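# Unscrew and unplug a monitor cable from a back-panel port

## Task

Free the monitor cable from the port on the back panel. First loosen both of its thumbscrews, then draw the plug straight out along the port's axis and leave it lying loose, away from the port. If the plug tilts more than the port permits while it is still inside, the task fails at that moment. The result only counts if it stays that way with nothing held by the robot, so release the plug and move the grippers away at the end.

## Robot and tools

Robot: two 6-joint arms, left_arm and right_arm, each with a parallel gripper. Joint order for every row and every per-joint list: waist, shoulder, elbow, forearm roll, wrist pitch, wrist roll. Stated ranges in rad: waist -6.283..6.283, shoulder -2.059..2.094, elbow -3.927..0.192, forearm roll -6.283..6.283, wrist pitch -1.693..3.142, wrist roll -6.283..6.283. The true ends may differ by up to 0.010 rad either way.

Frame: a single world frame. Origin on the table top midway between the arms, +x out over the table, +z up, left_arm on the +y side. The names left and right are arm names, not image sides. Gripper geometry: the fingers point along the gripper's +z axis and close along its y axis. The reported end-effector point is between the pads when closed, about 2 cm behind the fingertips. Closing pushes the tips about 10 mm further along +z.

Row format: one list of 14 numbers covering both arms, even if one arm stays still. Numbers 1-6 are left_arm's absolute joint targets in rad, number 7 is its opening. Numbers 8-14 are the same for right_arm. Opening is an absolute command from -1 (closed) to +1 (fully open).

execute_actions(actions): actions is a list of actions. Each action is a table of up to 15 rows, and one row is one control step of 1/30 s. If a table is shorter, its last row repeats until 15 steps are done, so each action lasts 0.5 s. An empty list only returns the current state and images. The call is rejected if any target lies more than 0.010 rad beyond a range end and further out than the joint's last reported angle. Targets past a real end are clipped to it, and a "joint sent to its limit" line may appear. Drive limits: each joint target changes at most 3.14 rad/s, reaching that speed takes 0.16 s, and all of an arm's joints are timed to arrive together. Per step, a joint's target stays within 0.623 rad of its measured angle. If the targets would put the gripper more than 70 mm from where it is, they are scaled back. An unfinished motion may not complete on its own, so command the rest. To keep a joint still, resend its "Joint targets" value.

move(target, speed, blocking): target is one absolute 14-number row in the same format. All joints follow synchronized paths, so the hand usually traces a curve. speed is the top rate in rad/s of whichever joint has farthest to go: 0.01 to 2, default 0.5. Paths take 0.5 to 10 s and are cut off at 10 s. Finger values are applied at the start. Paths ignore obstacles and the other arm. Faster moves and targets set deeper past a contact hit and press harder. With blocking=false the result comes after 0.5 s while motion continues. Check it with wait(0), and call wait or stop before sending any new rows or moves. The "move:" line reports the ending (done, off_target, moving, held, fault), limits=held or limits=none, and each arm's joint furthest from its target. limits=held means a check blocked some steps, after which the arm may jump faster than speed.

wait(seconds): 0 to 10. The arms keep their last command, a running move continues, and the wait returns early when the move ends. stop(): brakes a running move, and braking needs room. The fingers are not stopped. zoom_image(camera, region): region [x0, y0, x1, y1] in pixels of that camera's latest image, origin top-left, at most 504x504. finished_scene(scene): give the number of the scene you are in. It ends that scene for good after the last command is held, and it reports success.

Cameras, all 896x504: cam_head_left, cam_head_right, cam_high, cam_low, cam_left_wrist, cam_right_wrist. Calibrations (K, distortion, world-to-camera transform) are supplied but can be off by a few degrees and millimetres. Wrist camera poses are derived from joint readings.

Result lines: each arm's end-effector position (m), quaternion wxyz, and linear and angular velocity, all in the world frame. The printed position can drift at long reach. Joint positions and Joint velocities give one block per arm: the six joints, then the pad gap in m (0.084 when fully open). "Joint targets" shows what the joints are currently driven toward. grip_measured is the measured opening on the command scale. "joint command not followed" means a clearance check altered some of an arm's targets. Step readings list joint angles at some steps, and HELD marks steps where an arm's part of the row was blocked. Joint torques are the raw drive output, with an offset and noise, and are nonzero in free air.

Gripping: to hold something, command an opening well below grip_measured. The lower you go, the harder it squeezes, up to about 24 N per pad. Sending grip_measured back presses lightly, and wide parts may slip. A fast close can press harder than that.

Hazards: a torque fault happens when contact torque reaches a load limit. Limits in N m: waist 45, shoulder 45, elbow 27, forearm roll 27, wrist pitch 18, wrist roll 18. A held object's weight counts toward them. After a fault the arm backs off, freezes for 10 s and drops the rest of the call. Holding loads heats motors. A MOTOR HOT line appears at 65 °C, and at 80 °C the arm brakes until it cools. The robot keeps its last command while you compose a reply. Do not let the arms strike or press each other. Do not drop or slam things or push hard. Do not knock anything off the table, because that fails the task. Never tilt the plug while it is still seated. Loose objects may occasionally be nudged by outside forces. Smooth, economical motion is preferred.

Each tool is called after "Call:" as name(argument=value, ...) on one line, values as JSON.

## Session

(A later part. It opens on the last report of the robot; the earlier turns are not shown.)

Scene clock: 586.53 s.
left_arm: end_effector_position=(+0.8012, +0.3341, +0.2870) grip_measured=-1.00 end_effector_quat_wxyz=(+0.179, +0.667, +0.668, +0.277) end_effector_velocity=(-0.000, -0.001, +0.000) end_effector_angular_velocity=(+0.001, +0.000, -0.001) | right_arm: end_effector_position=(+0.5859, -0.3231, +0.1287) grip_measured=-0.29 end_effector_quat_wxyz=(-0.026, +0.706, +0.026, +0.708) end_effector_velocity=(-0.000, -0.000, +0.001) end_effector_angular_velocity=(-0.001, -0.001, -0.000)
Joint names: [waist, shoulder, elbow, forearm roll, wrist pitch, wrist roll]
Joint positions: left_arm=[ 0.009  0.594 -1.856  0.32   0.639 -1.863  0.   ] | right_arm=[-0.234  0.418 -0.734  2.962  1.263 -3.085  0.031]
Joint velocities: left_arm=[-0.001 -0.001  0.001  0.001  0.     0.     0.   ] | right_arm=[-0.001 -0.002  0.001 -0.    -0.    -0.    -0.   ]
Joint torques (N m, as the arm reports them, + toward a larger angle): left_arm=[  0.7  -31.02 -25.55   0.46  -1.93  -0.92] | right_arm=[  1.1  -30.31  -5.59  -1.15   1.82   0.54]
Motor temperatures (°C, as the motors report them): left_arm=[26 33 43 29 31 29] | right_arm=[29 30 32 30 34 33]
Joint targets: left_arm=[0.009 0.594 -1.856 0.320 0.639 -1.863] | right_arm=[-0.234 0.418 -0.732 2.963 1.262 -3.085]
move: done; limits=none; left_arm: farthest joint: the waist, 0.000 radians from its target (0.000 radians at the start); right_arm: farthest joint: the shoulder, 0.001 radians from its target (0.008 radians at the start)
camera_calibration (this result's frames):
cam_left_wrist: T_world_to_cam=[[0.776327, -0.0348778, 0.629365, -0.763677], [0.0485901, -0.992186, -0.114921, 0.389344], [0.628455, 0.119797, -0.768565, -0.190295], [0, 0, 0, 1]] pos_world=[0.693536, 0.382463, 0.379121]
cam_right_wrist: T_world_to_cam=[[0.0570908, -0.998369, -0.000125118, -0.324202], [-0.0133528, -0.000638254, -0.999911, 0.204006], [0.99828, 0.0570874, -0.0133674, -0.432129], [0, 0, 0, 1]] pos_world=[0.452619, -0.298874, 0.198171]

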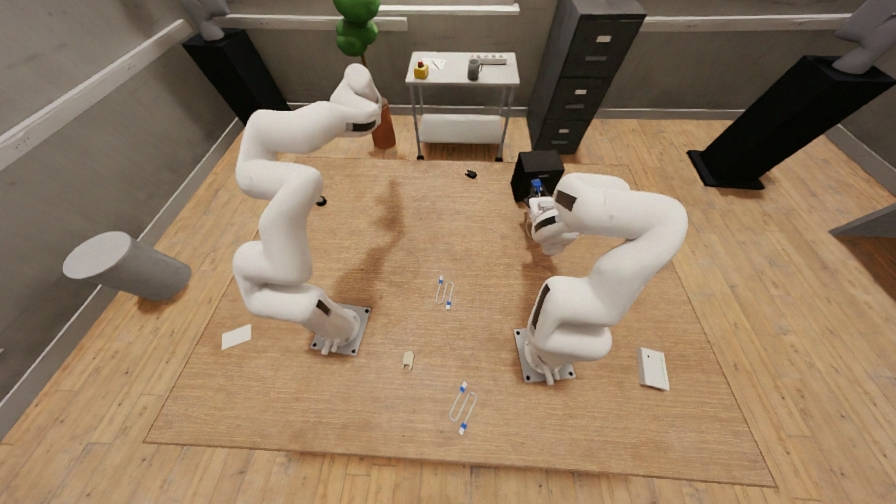

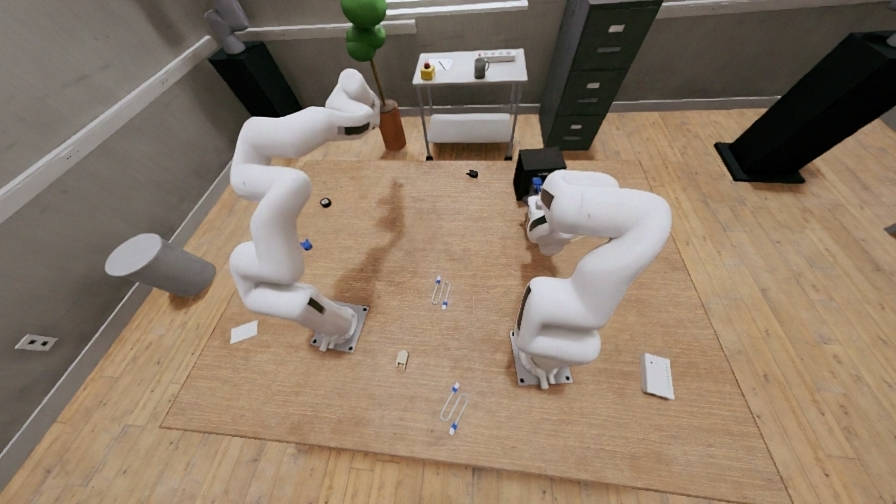

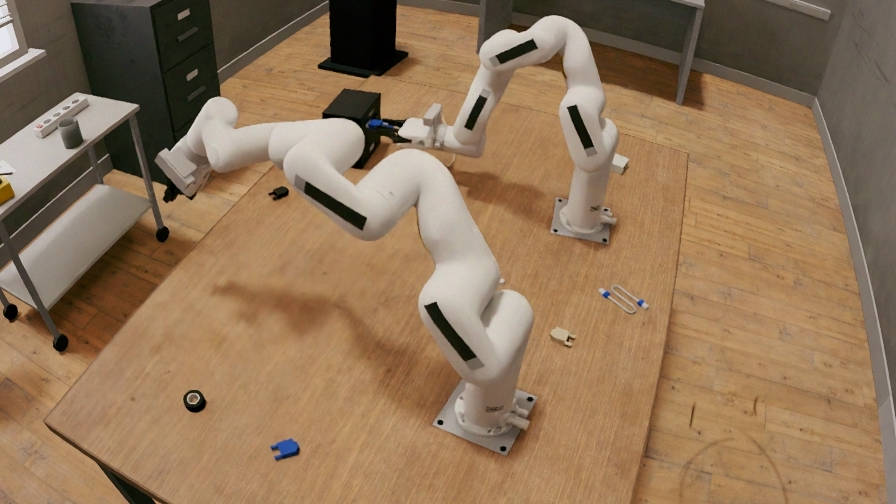

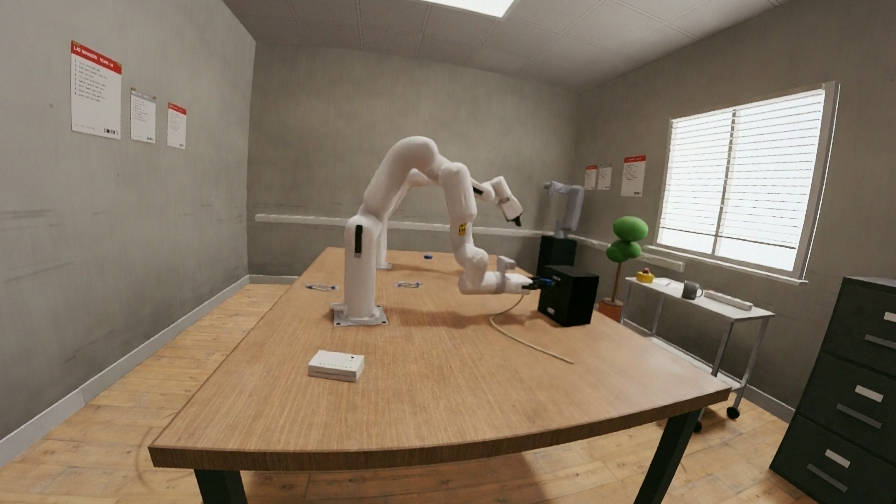

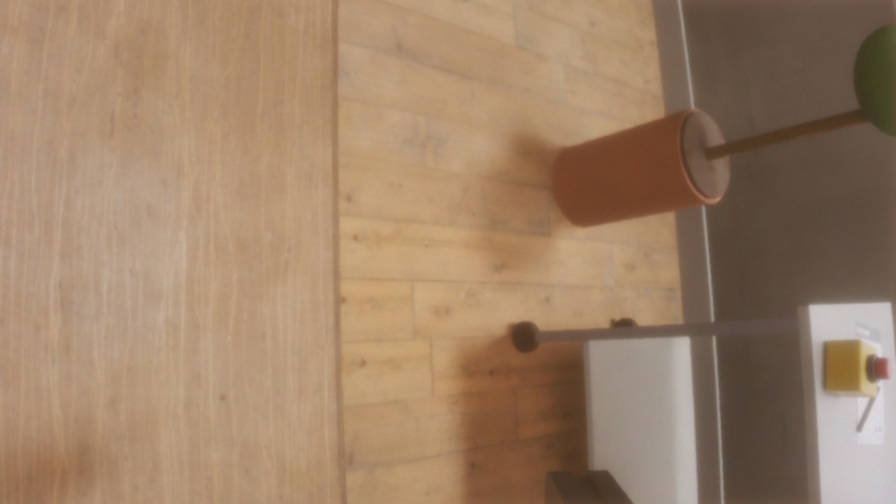

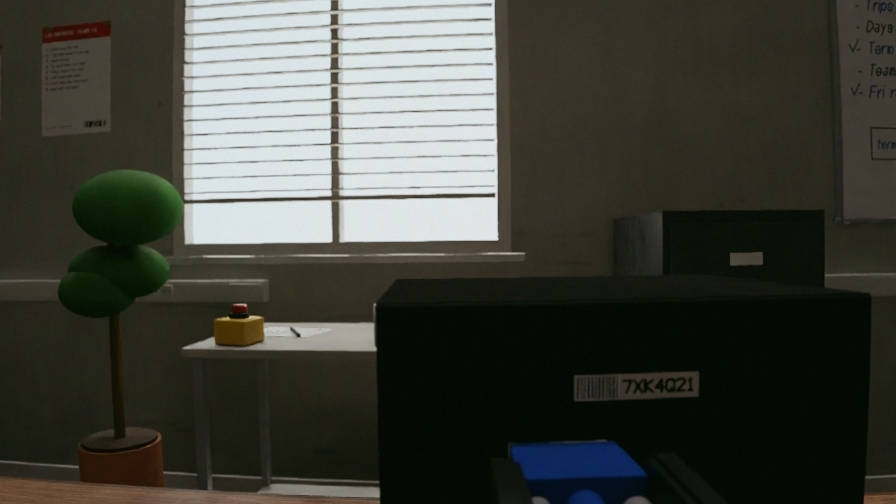

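Call:
execute_actions(actions=[[[0.009,0.594,-1.856,0.32,0.639,-1.863,-1,-0.2355,0.4183,-0.7321,2.9625,1.2619,-3.085,1]],[[0.009,0.594,-1.856,0.32,0.639,-1.863,-1,-0.25,0.36,-0.625,2.95,1.31,-3.09,1]],[[0.009,0.594,-1.856,0.32,0.639,-1.863,-1,-0.263,0.3185,-0.547,2.9436,1.3466,-3.097,1]],[[0.009,0.594,-1.856,0.32,0.639,-1.863,-1,-0.262,0.21,-0.525,2.9436,1.26,-3.097,1]],[[0.009,0.594,-1.856,0.32,0.639,-1.863,-1,-0.26,0.1,-0.5,2.9436,1.17,-3.097,-1]],[[0.009,0.594,-1.856,0.32,0.639,-1.863,-1,-0.16,0.09,-0.5,2.98,1.17,-3.65,-1]],[[0.009,0.594,-1.856,0.32,0.639,-1.863,-1,-0.06,0.09,-0.49,3.02,1.17,-4.2,-1]],[[0.009,0.594,-1.856,0.32,0.639,-1.863,-1,-0.06,0.2,-0.51,3.02,1.26,-4.68,-1]],[[0.009,0.594,-1.856,0.32,0.639,-1.863,-1,-0.06,0.31,-0.535,3.02,1.347,-4.68,-1]],[[0.009,0.594,-1.856,0.32,0.639,-1.863,-1,-0.12,0.31,-0.535,3.02,1.347,-4.68,-1]],[[0.009,0.594,-1.856,0.32,0.639,-1.863,-1,-0.17,0.31,-0.535,3.02,1.347,-4.68,-0.55]],[[0.009,0.594,-1.856,0.32,0.639,-1.863,-1,-0.176,0.361,-0.639,3.022,1.295,-4.68,-0.55]],[[0.009,0.594,-1.856,0.32,0.639,-1.863,-1,-0.1765,0.387,-0.684,3.0247,1.276,-4.6764,-0.55]],[[0.009,0.594,-1.856,0.32,0.639,-1.863,-1,-0.178,0.375,-0.6817,3.0247,1.2665,-4.3264,-0.55]],[[0.009,0.594,-1.856,0.32,0.639,-1.863,-1,-0.178,0.399,-0.6863,3.0247,1.2855,-5.0264,-1]],[[0.009,0.594,-1.856,0.32,0.639,-1.863,-1,-0.178,0.375,-0.6817,3.0247,1.2665,-4.3264,-0.55]],[[0.009,0.594,-1.856,0.32,0.639,-1.863,-1,-0.178,0.399,-0.6863,3.0247,1.2855,-5.0264,-1]],[[0.009,0.594,-1.856,0.32,0.639,-1.863,-1,-0.178,0.375,-0.6817,3.0247,1.2665,-4.3264,-0.55]],[[0.009,0.594,-1.856,0.32,0.639,-1.863,-1,-0.178,0.399,-0.6863,3.0247,1.2855,-5.0264,-1]],[[0.009,0.594,-1.856,0.32,0.639,-1.863,-1,-0.178,0.375,-0.6817,3.0247,1.2665,-4.3264,-0.55]],[[0.009,0.594,-1.856,0.32,0.639,-1.863,-1,-0.178,0.399,-0.6863,3.0247,1.2855,-5.0264,-1]],[[0.009,0.594,-1.856,0.32,0.639,-1.863,-1,-0.178,0.375,-0.6817,3.0247,1.2665,-4.3264,-0.55]],[[0.009,0.594,-1.856,0.32,0.639,-1.863,-1,-0.178,0.399,-0.6863,3.0247,1.2855,-5.0264,-1]],[[0.009,0.594,-1.856,0.32,0.639,-1.863,-1,-0.178,0.375,-0.6817,3.0247,1.2665,-4.3264,-0.55]],[[0.009,0.594,-1.856,0.32,0.639,-1.863,-1,-0.178,0.399,-0.6863,3.0247,1.2855,-5.0264,-1]],[[0.009,0.594,-1.856,0.32,0.639,-1.863,-1,-0.178,0.375,-0.6817,3.0247,1.2665,-4.3264,-0.55]],[[0.009,0.594,-1.856,0.32,0.639,-1.863,-1,-0.178,0.399,-0.6863,3.0247,1.2855,-5.0264,-1]],[[0.009,0.594,-1.856,0.32,0.639,-1.863,-1,-0.178,0.375,-0.6817,3.0247,1.2665,-4.3264,-0.55]],[[0.009,0.594,-1.856,0.32,0.639,-1.863,-1,-0.178,0.399,-0.6863,3.0247,1.2855,-5.0264,-1]],[[0.009,0.594,-1.856,0.32,0.639,-1.863,-1,-0.178,0.375,-0.6817,3.0247,1.2665,-4.3264,-0.55]],[[0.009,0.594,-1.856,0.32,0.639,-1.863,-1,-0.178,0.399,-0.6863,3.0247,1.2855,-5.0264,-1]],[[0.009,0.594,-1.856,0.32,0.639,-1.863,-1,-0.178,0.375,-0.6817,3.0247,1.2665,-4.3264,-0.55]],[[0.009,0.594,-1.856,0.32,0.639,-1.863,-1,-0.178,0.399,-0.6863,3.0247,1.2855,-5.0264,-1]],[[0.009,0.594,-1.856,0.32,0.639,-1.863,-1,-0.178,0.375,-0.6817,3.0247,1.2665,-4.3264,-0.55]],[[0.009,0.594,-1.856,0.32,0.639,-1.863,-1,-0.178,0.399,-0.6863,3.0247,1.2855,-5.0264,-1]],[[0.009,0.594,-1.856,0.32,0.639,-1.863,-1,-0.178,0.375,-0.6817,3.0247,1.2665,-4.3264,-0.55]],[[0.009,0.594,-1.856,0.32,0.639,-1.863,-1,-0.178,0.399,-0.6863,3.0247,1.2855,-5.0264,-1]]])

Scene clock: 642.73 s.
left_arm: end_effector_position=(+0.8012, +0.3341, +0.2870) grip_measured=-1.00 end_effector_quat_wxyz=(+0.179, +0.667, +0.668, +0.277) end_effector_velocity=(+0.000, +0.001, +0.001) end_effector_angular_velocity=(-0.000, -0.001, +0.001) | right_arm: end_effector_position=(+0.5738, -0.3026, +0.1261) grip_measured=-0.85 end_effector_quat_wxyz=(+0.558, +0.394, +0.587, +0.435) end_effector_velocity=(+0.000, -0.000, -0.003) end_effector_angular_velocity=(-0.336, -0.024, -0.001)
Joint names: [waist, shoulder, elbow, forearm roll, wrist pitch, wrist roll]
Joint positions: left_arm=[ 0.009  0.594 -1.856  0.32   0.639 -1.863  0.   ] | right_arm=[-0.178  0.398 -0.686  3.025  1.285 -4.997  0.007]
Joint velocities: left_arm=[ 0.001 -0.    -0.001 -0.001  0.001  0.     0.   ] | right_arm=[-0.001  0.009 -0.002  0.     0.007 -0.338 -0.   ]
Joint torques (N m, as the arm reports them, + toward a larger angle): left_arm=[  0.08 -30.88 -26.18   0.15  -2.02  -0.62] | right_arm=[ -1.01 -29.03 -12.27  -0.46   1.53   0.92]
Motor temperatures (°C, as the motors report them): left_arm=[26 33 43 29 31 29] | right_arm=[29 30 31 30 33 33]
Joint targets: left_arm=[0.009 0.594 -1.856 0.320 0.639 -1.863] | right_arm=[-0.178 0.399 -0.686 3.025 1.286 -5.026]
Step readings (joint positions; steps 1 to 15: 1st action; 16 to 30: 2nd action; 31 to 45: 3rd action; 46 to 60: 4th action; 61 to 75: 5th action; 76 to 90: 6th action; 91 to 105: 7th action; 106 to 120: 8th action; 121 to 135: 9th action; 136 to 150: 10th action; 151 to 165: 11th action; 166 to 180: 12th action; 181 to 195: 13th action):
0: left_arm=[0.009 0.594 -1.856 0.320 0.639 -1.863] | right_arm=[-0.234 0.418 -0.732 2.962 1.262 -3.085]
1: left_arm=[0.009 0.594 -1.856 0.320 0.639 -1.863] | right_arm=[-0.234 0.418 -0.731 2.962 1.261 -3.085]
2: left_arm=[0.009 0.594 -1.856 0.320 0.639 -1.863] | right_arm=[-0.234 0.419 -0.728 2.962 1.260 -3.085]
4: left_arm=[0.009 0.594 -1.856 0.320 0.639 -1.863] | right_arm=[-0.235 0.420 -0.726 2.962 1.260 -3.085]
8: left_arm=[0.009 0.594 -1.856 0.320 0.639 -1.863] | right_arm=[-0.235 0.419 -0.729 2.962 1.261 -3.085]
15: left_arm=[0.009 0.594 -1.856 0.320 0.639 -1.863] | right_arm=[-0.235 0.419 -0.731 2.962 1.262 -3.085]
16: left_arm=[0.009 0.594 -1.856 0.320 0.639 -1.863] | right_arm=[-0.235 0.418 -0.731 2.962 1.262 -3.085]
17: left_arm=[0.009 0.594 -1.856 0.320 0.639 -1.863] | right_arm=[-0.236 0.415 -0.726 2.962 1.265 -3.085]
19: left_arm=[0.009 0.594 -1.856 0.320 0.639 -1.863] | right_arm=[-0.241 0.393 -0.688 2.957 1.284 -3.087]
23: left_arm=[0.009 0.594 -1.856 0.320 0.639 -1.863] | right_arm=[-0.249 0.366 -0.636 2.951 1.305 -3.089]
30: left_arm=[0.009 0.594 -1.856 0.320 0.639 -1.863] | right_arm=[-0.250 0.360 -0.627 2.950 1.310 -3.090]
31: left_arm=[0.009 0.594 -1.856 0.320 0.639 -1.863] | right_arm=[-0.250 0.360 -0.626 2.950 1.310 -3.090]
32: left_arm=[0.009 0.594 -1.856 0.320 0.639 -1.863] | right_arm=[-0.251 0.357 -0.620 2.950 1.314 -3.091]
34: left_arm=[0.009 0.594 -1.856 0.320 0.639 -1.863] | right_arm=[-0.256 0.339 -0.587 2.947 1.329 -3.094]
38: left_arm=[0.009 0.594 -1.856 0.320 0.639 -1.863] | right_arm=[-0.262 0.323 -0.553 2.944 1.343 -3.096]
45: left_arm=[0.009 0.594 -1.856 0.320 0.639 -1.863] | right_arm=[-0.263 0.319 -0.548 2.944 1.346 -3.097]
46: left_arm=[0.009 0.594 -1.856 0.320 0.639 -1.863] | right_arm=[-0.263 0.318 -0.548 2.944 1.346 -3.097]
47: left_arm=[0.009 0.594 -1.856 0.320 0.639 -1.863] | right_arm=[-0.263 0.313 -0.546 2.944 1.341 -3.097]
49: left_arm=[0.009 0.594 -1.856 0.320 0.639 -1.863] | right_arm=[-0.263 0.275 -0.536 2.944 1.308 -3.097]
53: left_arm=[0.009 0.594 -1.856 0.320 0.639 -1.863] | right_arm=[-0.262 0.219 -0.530 2.944 1.271 -3.097]
60: left_arm=[0.009 0.594 -1.856 0.320 0.639 -1.863] | right_arm=[-0.262 0.211 -0.525 2.944 1.261 -3.097]
61: left_arm=[0.009 0.594 -1.856 0.320 0.639 -1.863] | right_arm=[-0.262 0.211 -0.525 2.944 1.260 -3.097]
62: left_arm=[0.009 0.594 -1.856 0.320 0.639 -1.863] | right_arm=[-0.262 0.206 -0.523 2.944 1.254 -3.097]
64: left_arm=[0.009 0.594 -1.856 0.320 0.639 -1.863] | right_arm=[-0.261 0.166 -0.513 2.944 1.220 -3.097]
68: left_arm=[0.009 0.594 -1.856 0.320 0.639 -1.863] | right_arm=[-0.260 0.110 -0.505 2.944 1.181 -3.097]
75: left_arm=[0.009 0.594 -1.856 0.320 0.639 -1.863] | right_arm=[-0.260 0.101 -0.500 2.944 1.171 -3.097]
76: left_arm=[0.009 0.594 -1.856 0.320 0.639 -1.863] | right_arm=[-0.260 0.101 -0.500 2.944 1.171 -3.098]
77: left_arm=[0.009 0.594 -1.856 0.320 0.639 -1.863] | right_arm=[-0.259 0.101 -0.500 2.944 1.170 -3.104]
79: left_arm=[0.009 0.594 -1.856 0.320 0.639 -1.863] | right_arm=[-0.251 0.100 -0.500 2.947 1.170 -3.155]
83: left_arm=[0.009 0.594 -1.856 0.320 0.639 -1.863] | right_arm=[-0.201 0.094 -0.500 2.965 1.170 -3.421]
90: left_arm=[0.009 0.594 -1.856 0.320 0.639 -1.863] | right_arm=[-0.163 0.090 -0.500 2.979 1.170 -3.633]
91: left_arm=[0.009 0.594 -1.856 0.320 0.639 -1.863] | right_arm=[-0.162 0.090 -0.500 2.979 1.170 -3.639]
92: left_arm=[0.009 0.594 -1.856 0.320 0.639 -1.863] | right_arm=[-0.161 0.090 -0.500 2.980 1.170 -3.649]
94: left_arm=[0.009 0.594 -1.856 0.320 0.639 -1.863] | right_arm=[-0.152 0.090 -0.499 2.984 1.170 -3.704]
98: left_arm=[0.009 0.594 -1.856 0.320 0.639 -1.863] | right_arm=[-0.101 0.090 -0.494 3.003 1.170 -3.972]
105: left_arm=[0.009 0.594 -1.856 0.320 0.639 -1.863] | right_arm=[-0.063 0.090 -0.490 3.019 1.170 -4.184]
106: left_arm=[0.009 0.594 -1.856 0.320 0.639 -1.863] | right_arm=[-0.062 0.090 -0.490 3.019 1.170 -4.189]
107: left_arm=[0.009 0.594 -1.856 0.320 0.639 -1.863] | right_arm=[-0.062 0.091 -0.491 3.019 1.171 -4.199]
109: left_arm=[0.009 0.594 -1.856 0.320 0.639 -1.863] | right_arm=[-0.061 0.102 -0.493 3.020 1.181 -4.254]
113: left_arm=[0.009 0.594 -1.856 0.320 0.639 -1.863] | right_arm=[-0.060 0.161 -0.503 3.020 1.227 -4.505]
120: left_arm=[0.009 0.594 -1.856 0.320 0.639 -1.863] | right_arm=[-0.060 0.197 -0.510 3.020 1.258 -4.668]
121: left_arm=[0.009 0.594 -1.856 0.320 0.639 -1.863] | right_arm=[-0.060 0.198 -0.510 3.020 1.259 -4.671]
122: left_arm=[0.009 0.594 -1.856 0.320 0.639 -1.863] | right_arm=[-0.060 0.204 -0.512 3.020 1.265 -4.674]
124: left_arm=[0.009 0.594 -1.856 0.320 0.639 -1.863] | right_arm=[-0.060 0.243 -0.523 3.020 1.298 -4.677]
128: left_arm=[0.009 0.594 -1.856 0.320 0.639 -1.863] | right_arm=[-0.060 0.300 -0.530 3.020 1.336 -4.679]
135: left_arm=[0.009 0.594 -1.856 0.320 0.639 -1.863] | right_arm=[-0.060 0.309 -0.535 3.020 1.346 -4.680]
136: left_arm=[0.009 0.594 -1.856 0.320 0.639 -1.863] | right_arm=[-0.060 0.309 -0.535 3.020 1.347 -4.680]
137: left_arm=[0.009 0.594 -1.856 0.320 0.639 -1.863] | right_arm=[-0.065 0.309 -0.535 3.020 1.347 -4.680]
139: left_arm=[0.009 0.594 -1.856 0.320 0.639 -1.863] | right_arm=[-0.093 0.309 -0.535 3.020 1.347 -4.680]
143: left_arm=[0.009 0.594 -1.856 0.320 0.639 -1.863] | right_arm=[-0.116 0.310 -0.535 3.020 1.347 -4.680]
150: left_arm=[0.009 0.594 -1.856 0.320 0.639 -1.863] | right_arm=[-0.119 0.310 -0.535 3.020 1.347 -4.680]
151: left_arm=[0.009 0.594 -1.856 0.320 0.639 -1.863] | right_arm=[-0.120 0.310 -0.535 3.020 1.347 -4.680]
152: left_arm=[0.009 0.594 -1.856 0.320 0.639 -1.863] | right_arm=[-0.125 0.310 -0.535 3.020 1.347 -4.680]
154: left_arm=[0.009 0.594 -1.856 0.320 0.639 -1.863] | right_arm=[-0.149 0.310 -0.535 3.020 1.347 -4.680]
158: left_arm=[0.009 0.594 -1.856 0.320 0.639 -1.863] | right_arm=[-0.167 0.310 -0.535 3.020 1.347 -4.680]
165: left_arm=[0.009 0.594 -1.856 0.320 0.639 -1.863] | right_arm=[-0.169 0.310 -0.535 3.020 1.347 -4.680]
166: left_arm=[0.009 0.594 -1.856 0.320 0.639 -1.863] | right_arm=[-0.170 0.310 -0.535 3.020 1.347 -4.680]
167: left_arm=[0.009 0.594 -1.856 0.320 0.639 -1.863] | right_arm=[-0.170 0.313 -0.540 3.020 1.343 -4.680]
169: left_arm=[0.009 0.594 -1.856 0.320 0.639 -1.863] | right_arm=[-0.172 0.333 -0.579 3.021 1.323 -4.680]
173: left_arm=[0.009 0.594 -1.856 0.320 0.639 -1.863] | right_arm=[-0.175 0.355 -0.630 3.022 1.301 -4.680]
180: left_arm=[0.009 0.594 -1.856 0.320 0.639 -1.863] | right_arm=[-0.176 0.361 -0.638 3.022 1.295 -4.680]
181: left_arm=[0.009 0.594 -1.856 0.320 0.639 -1.863] | right_arm=[-0.176 0.361 -0.638 3.022 1.295 -4.680]
182: left_arm=[0.009 0.594 -1.856 0.320 0.639 -1.863] | right_arm=[-0.176 0.364 -0.644 3.022 1.292 -4.679]
184: left_arm=[0.009 0.594 -1.856 0.320 0.639 -1.863] | right_arm=[-0.176 0.377 -0.665 3.024 1.284 -4.678]
Lines left out of this list: 122.
camera_calibration (this result's frames):
cam_left_wrist: T_world_to_cam=[[0.776327, -0.0348778, 0.629365, -0.763677], [0.0485899, -0.992186, -0.11492, 0.389344], [0.628455, 0.119797, -0.768565, -0.190295], [0, 0, 0, 1]] pos_world=[0.693536, 0.382463, 0.379121]
cam_right_wrist: T_world_to_cam=[[-0.0382771, 0.31118, 0.94958, 0.0281851], [0.050569, -0.948455, 0.31285, -0.287726], [0.997987, 0.0599943, 0.020568, -0.424445], [0, 0, 0, 1]] pos_world=[0.439219, -0.256201, 0.0719811]

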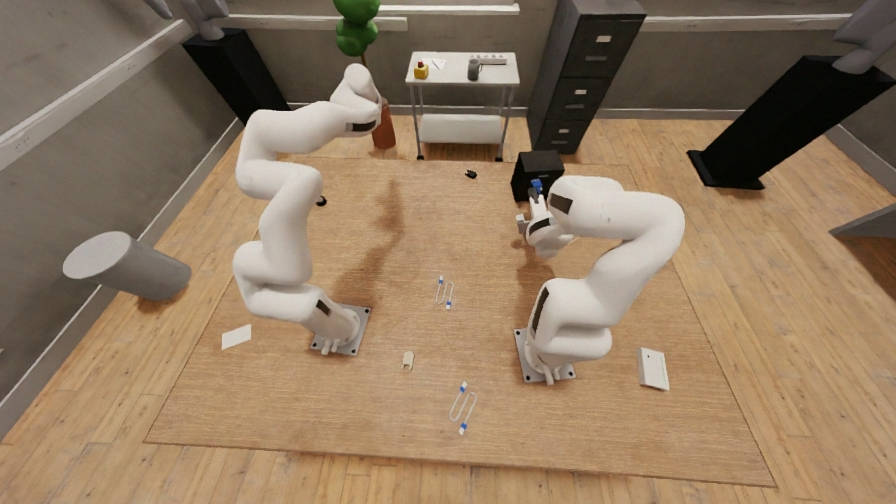

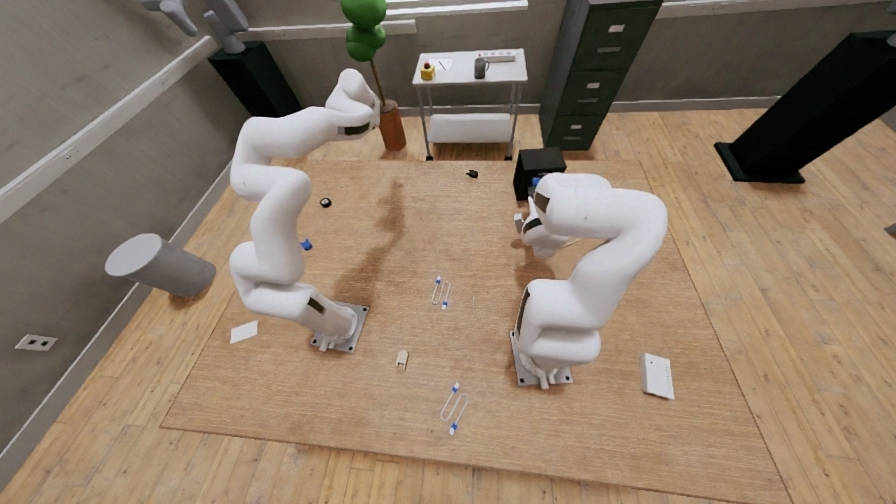

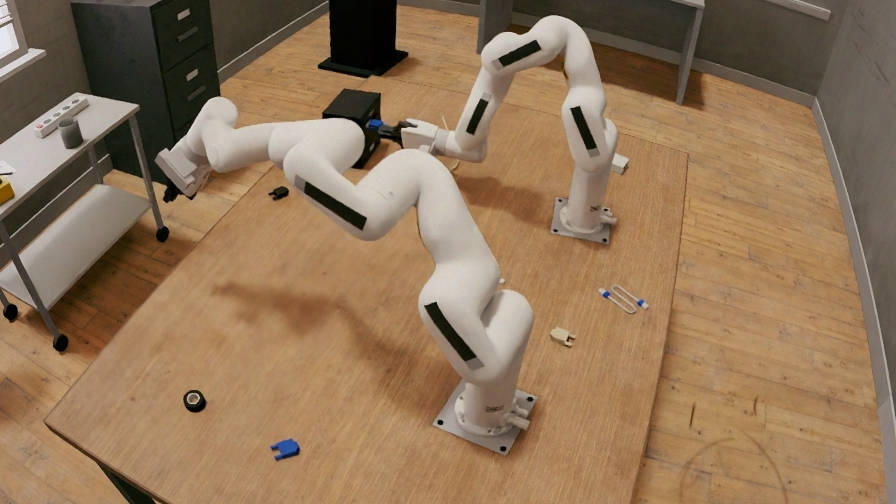

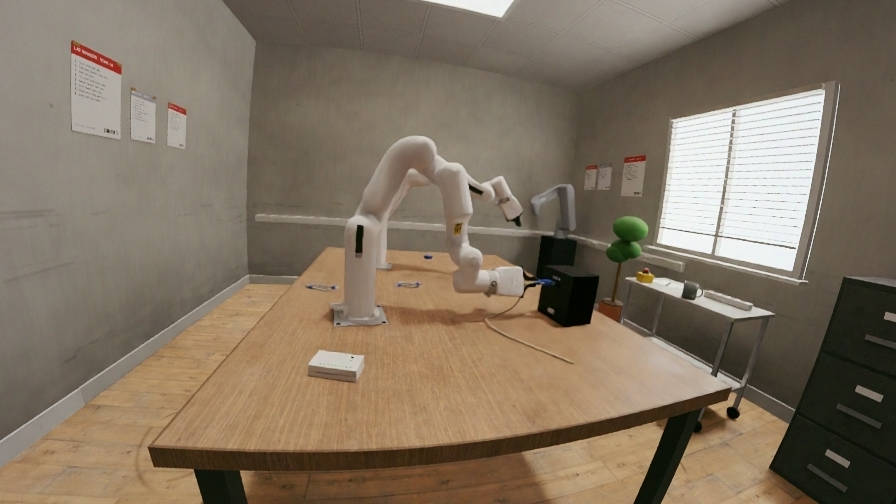

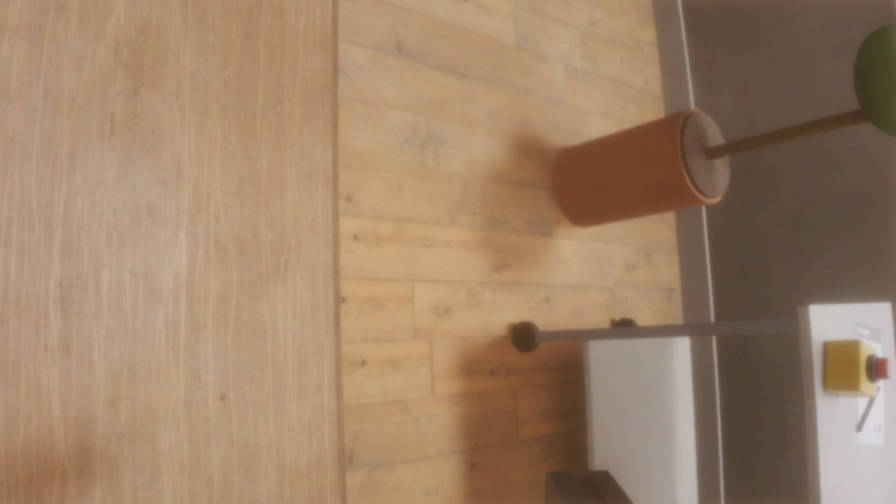

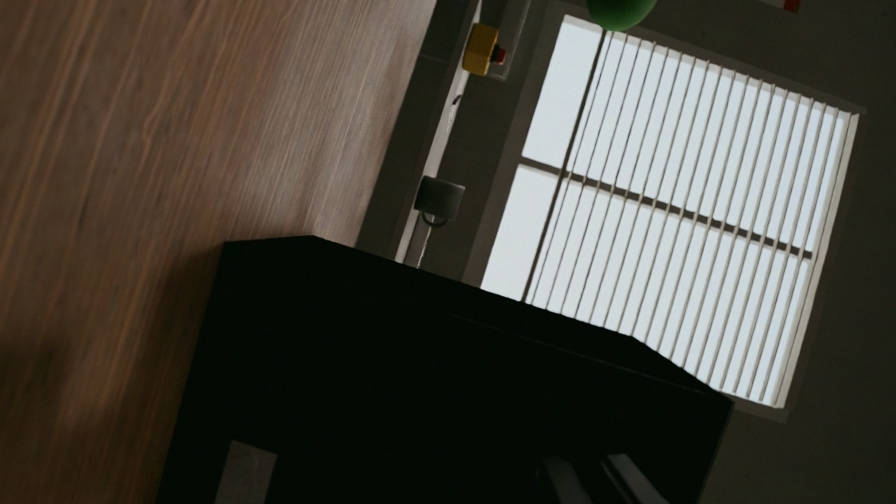

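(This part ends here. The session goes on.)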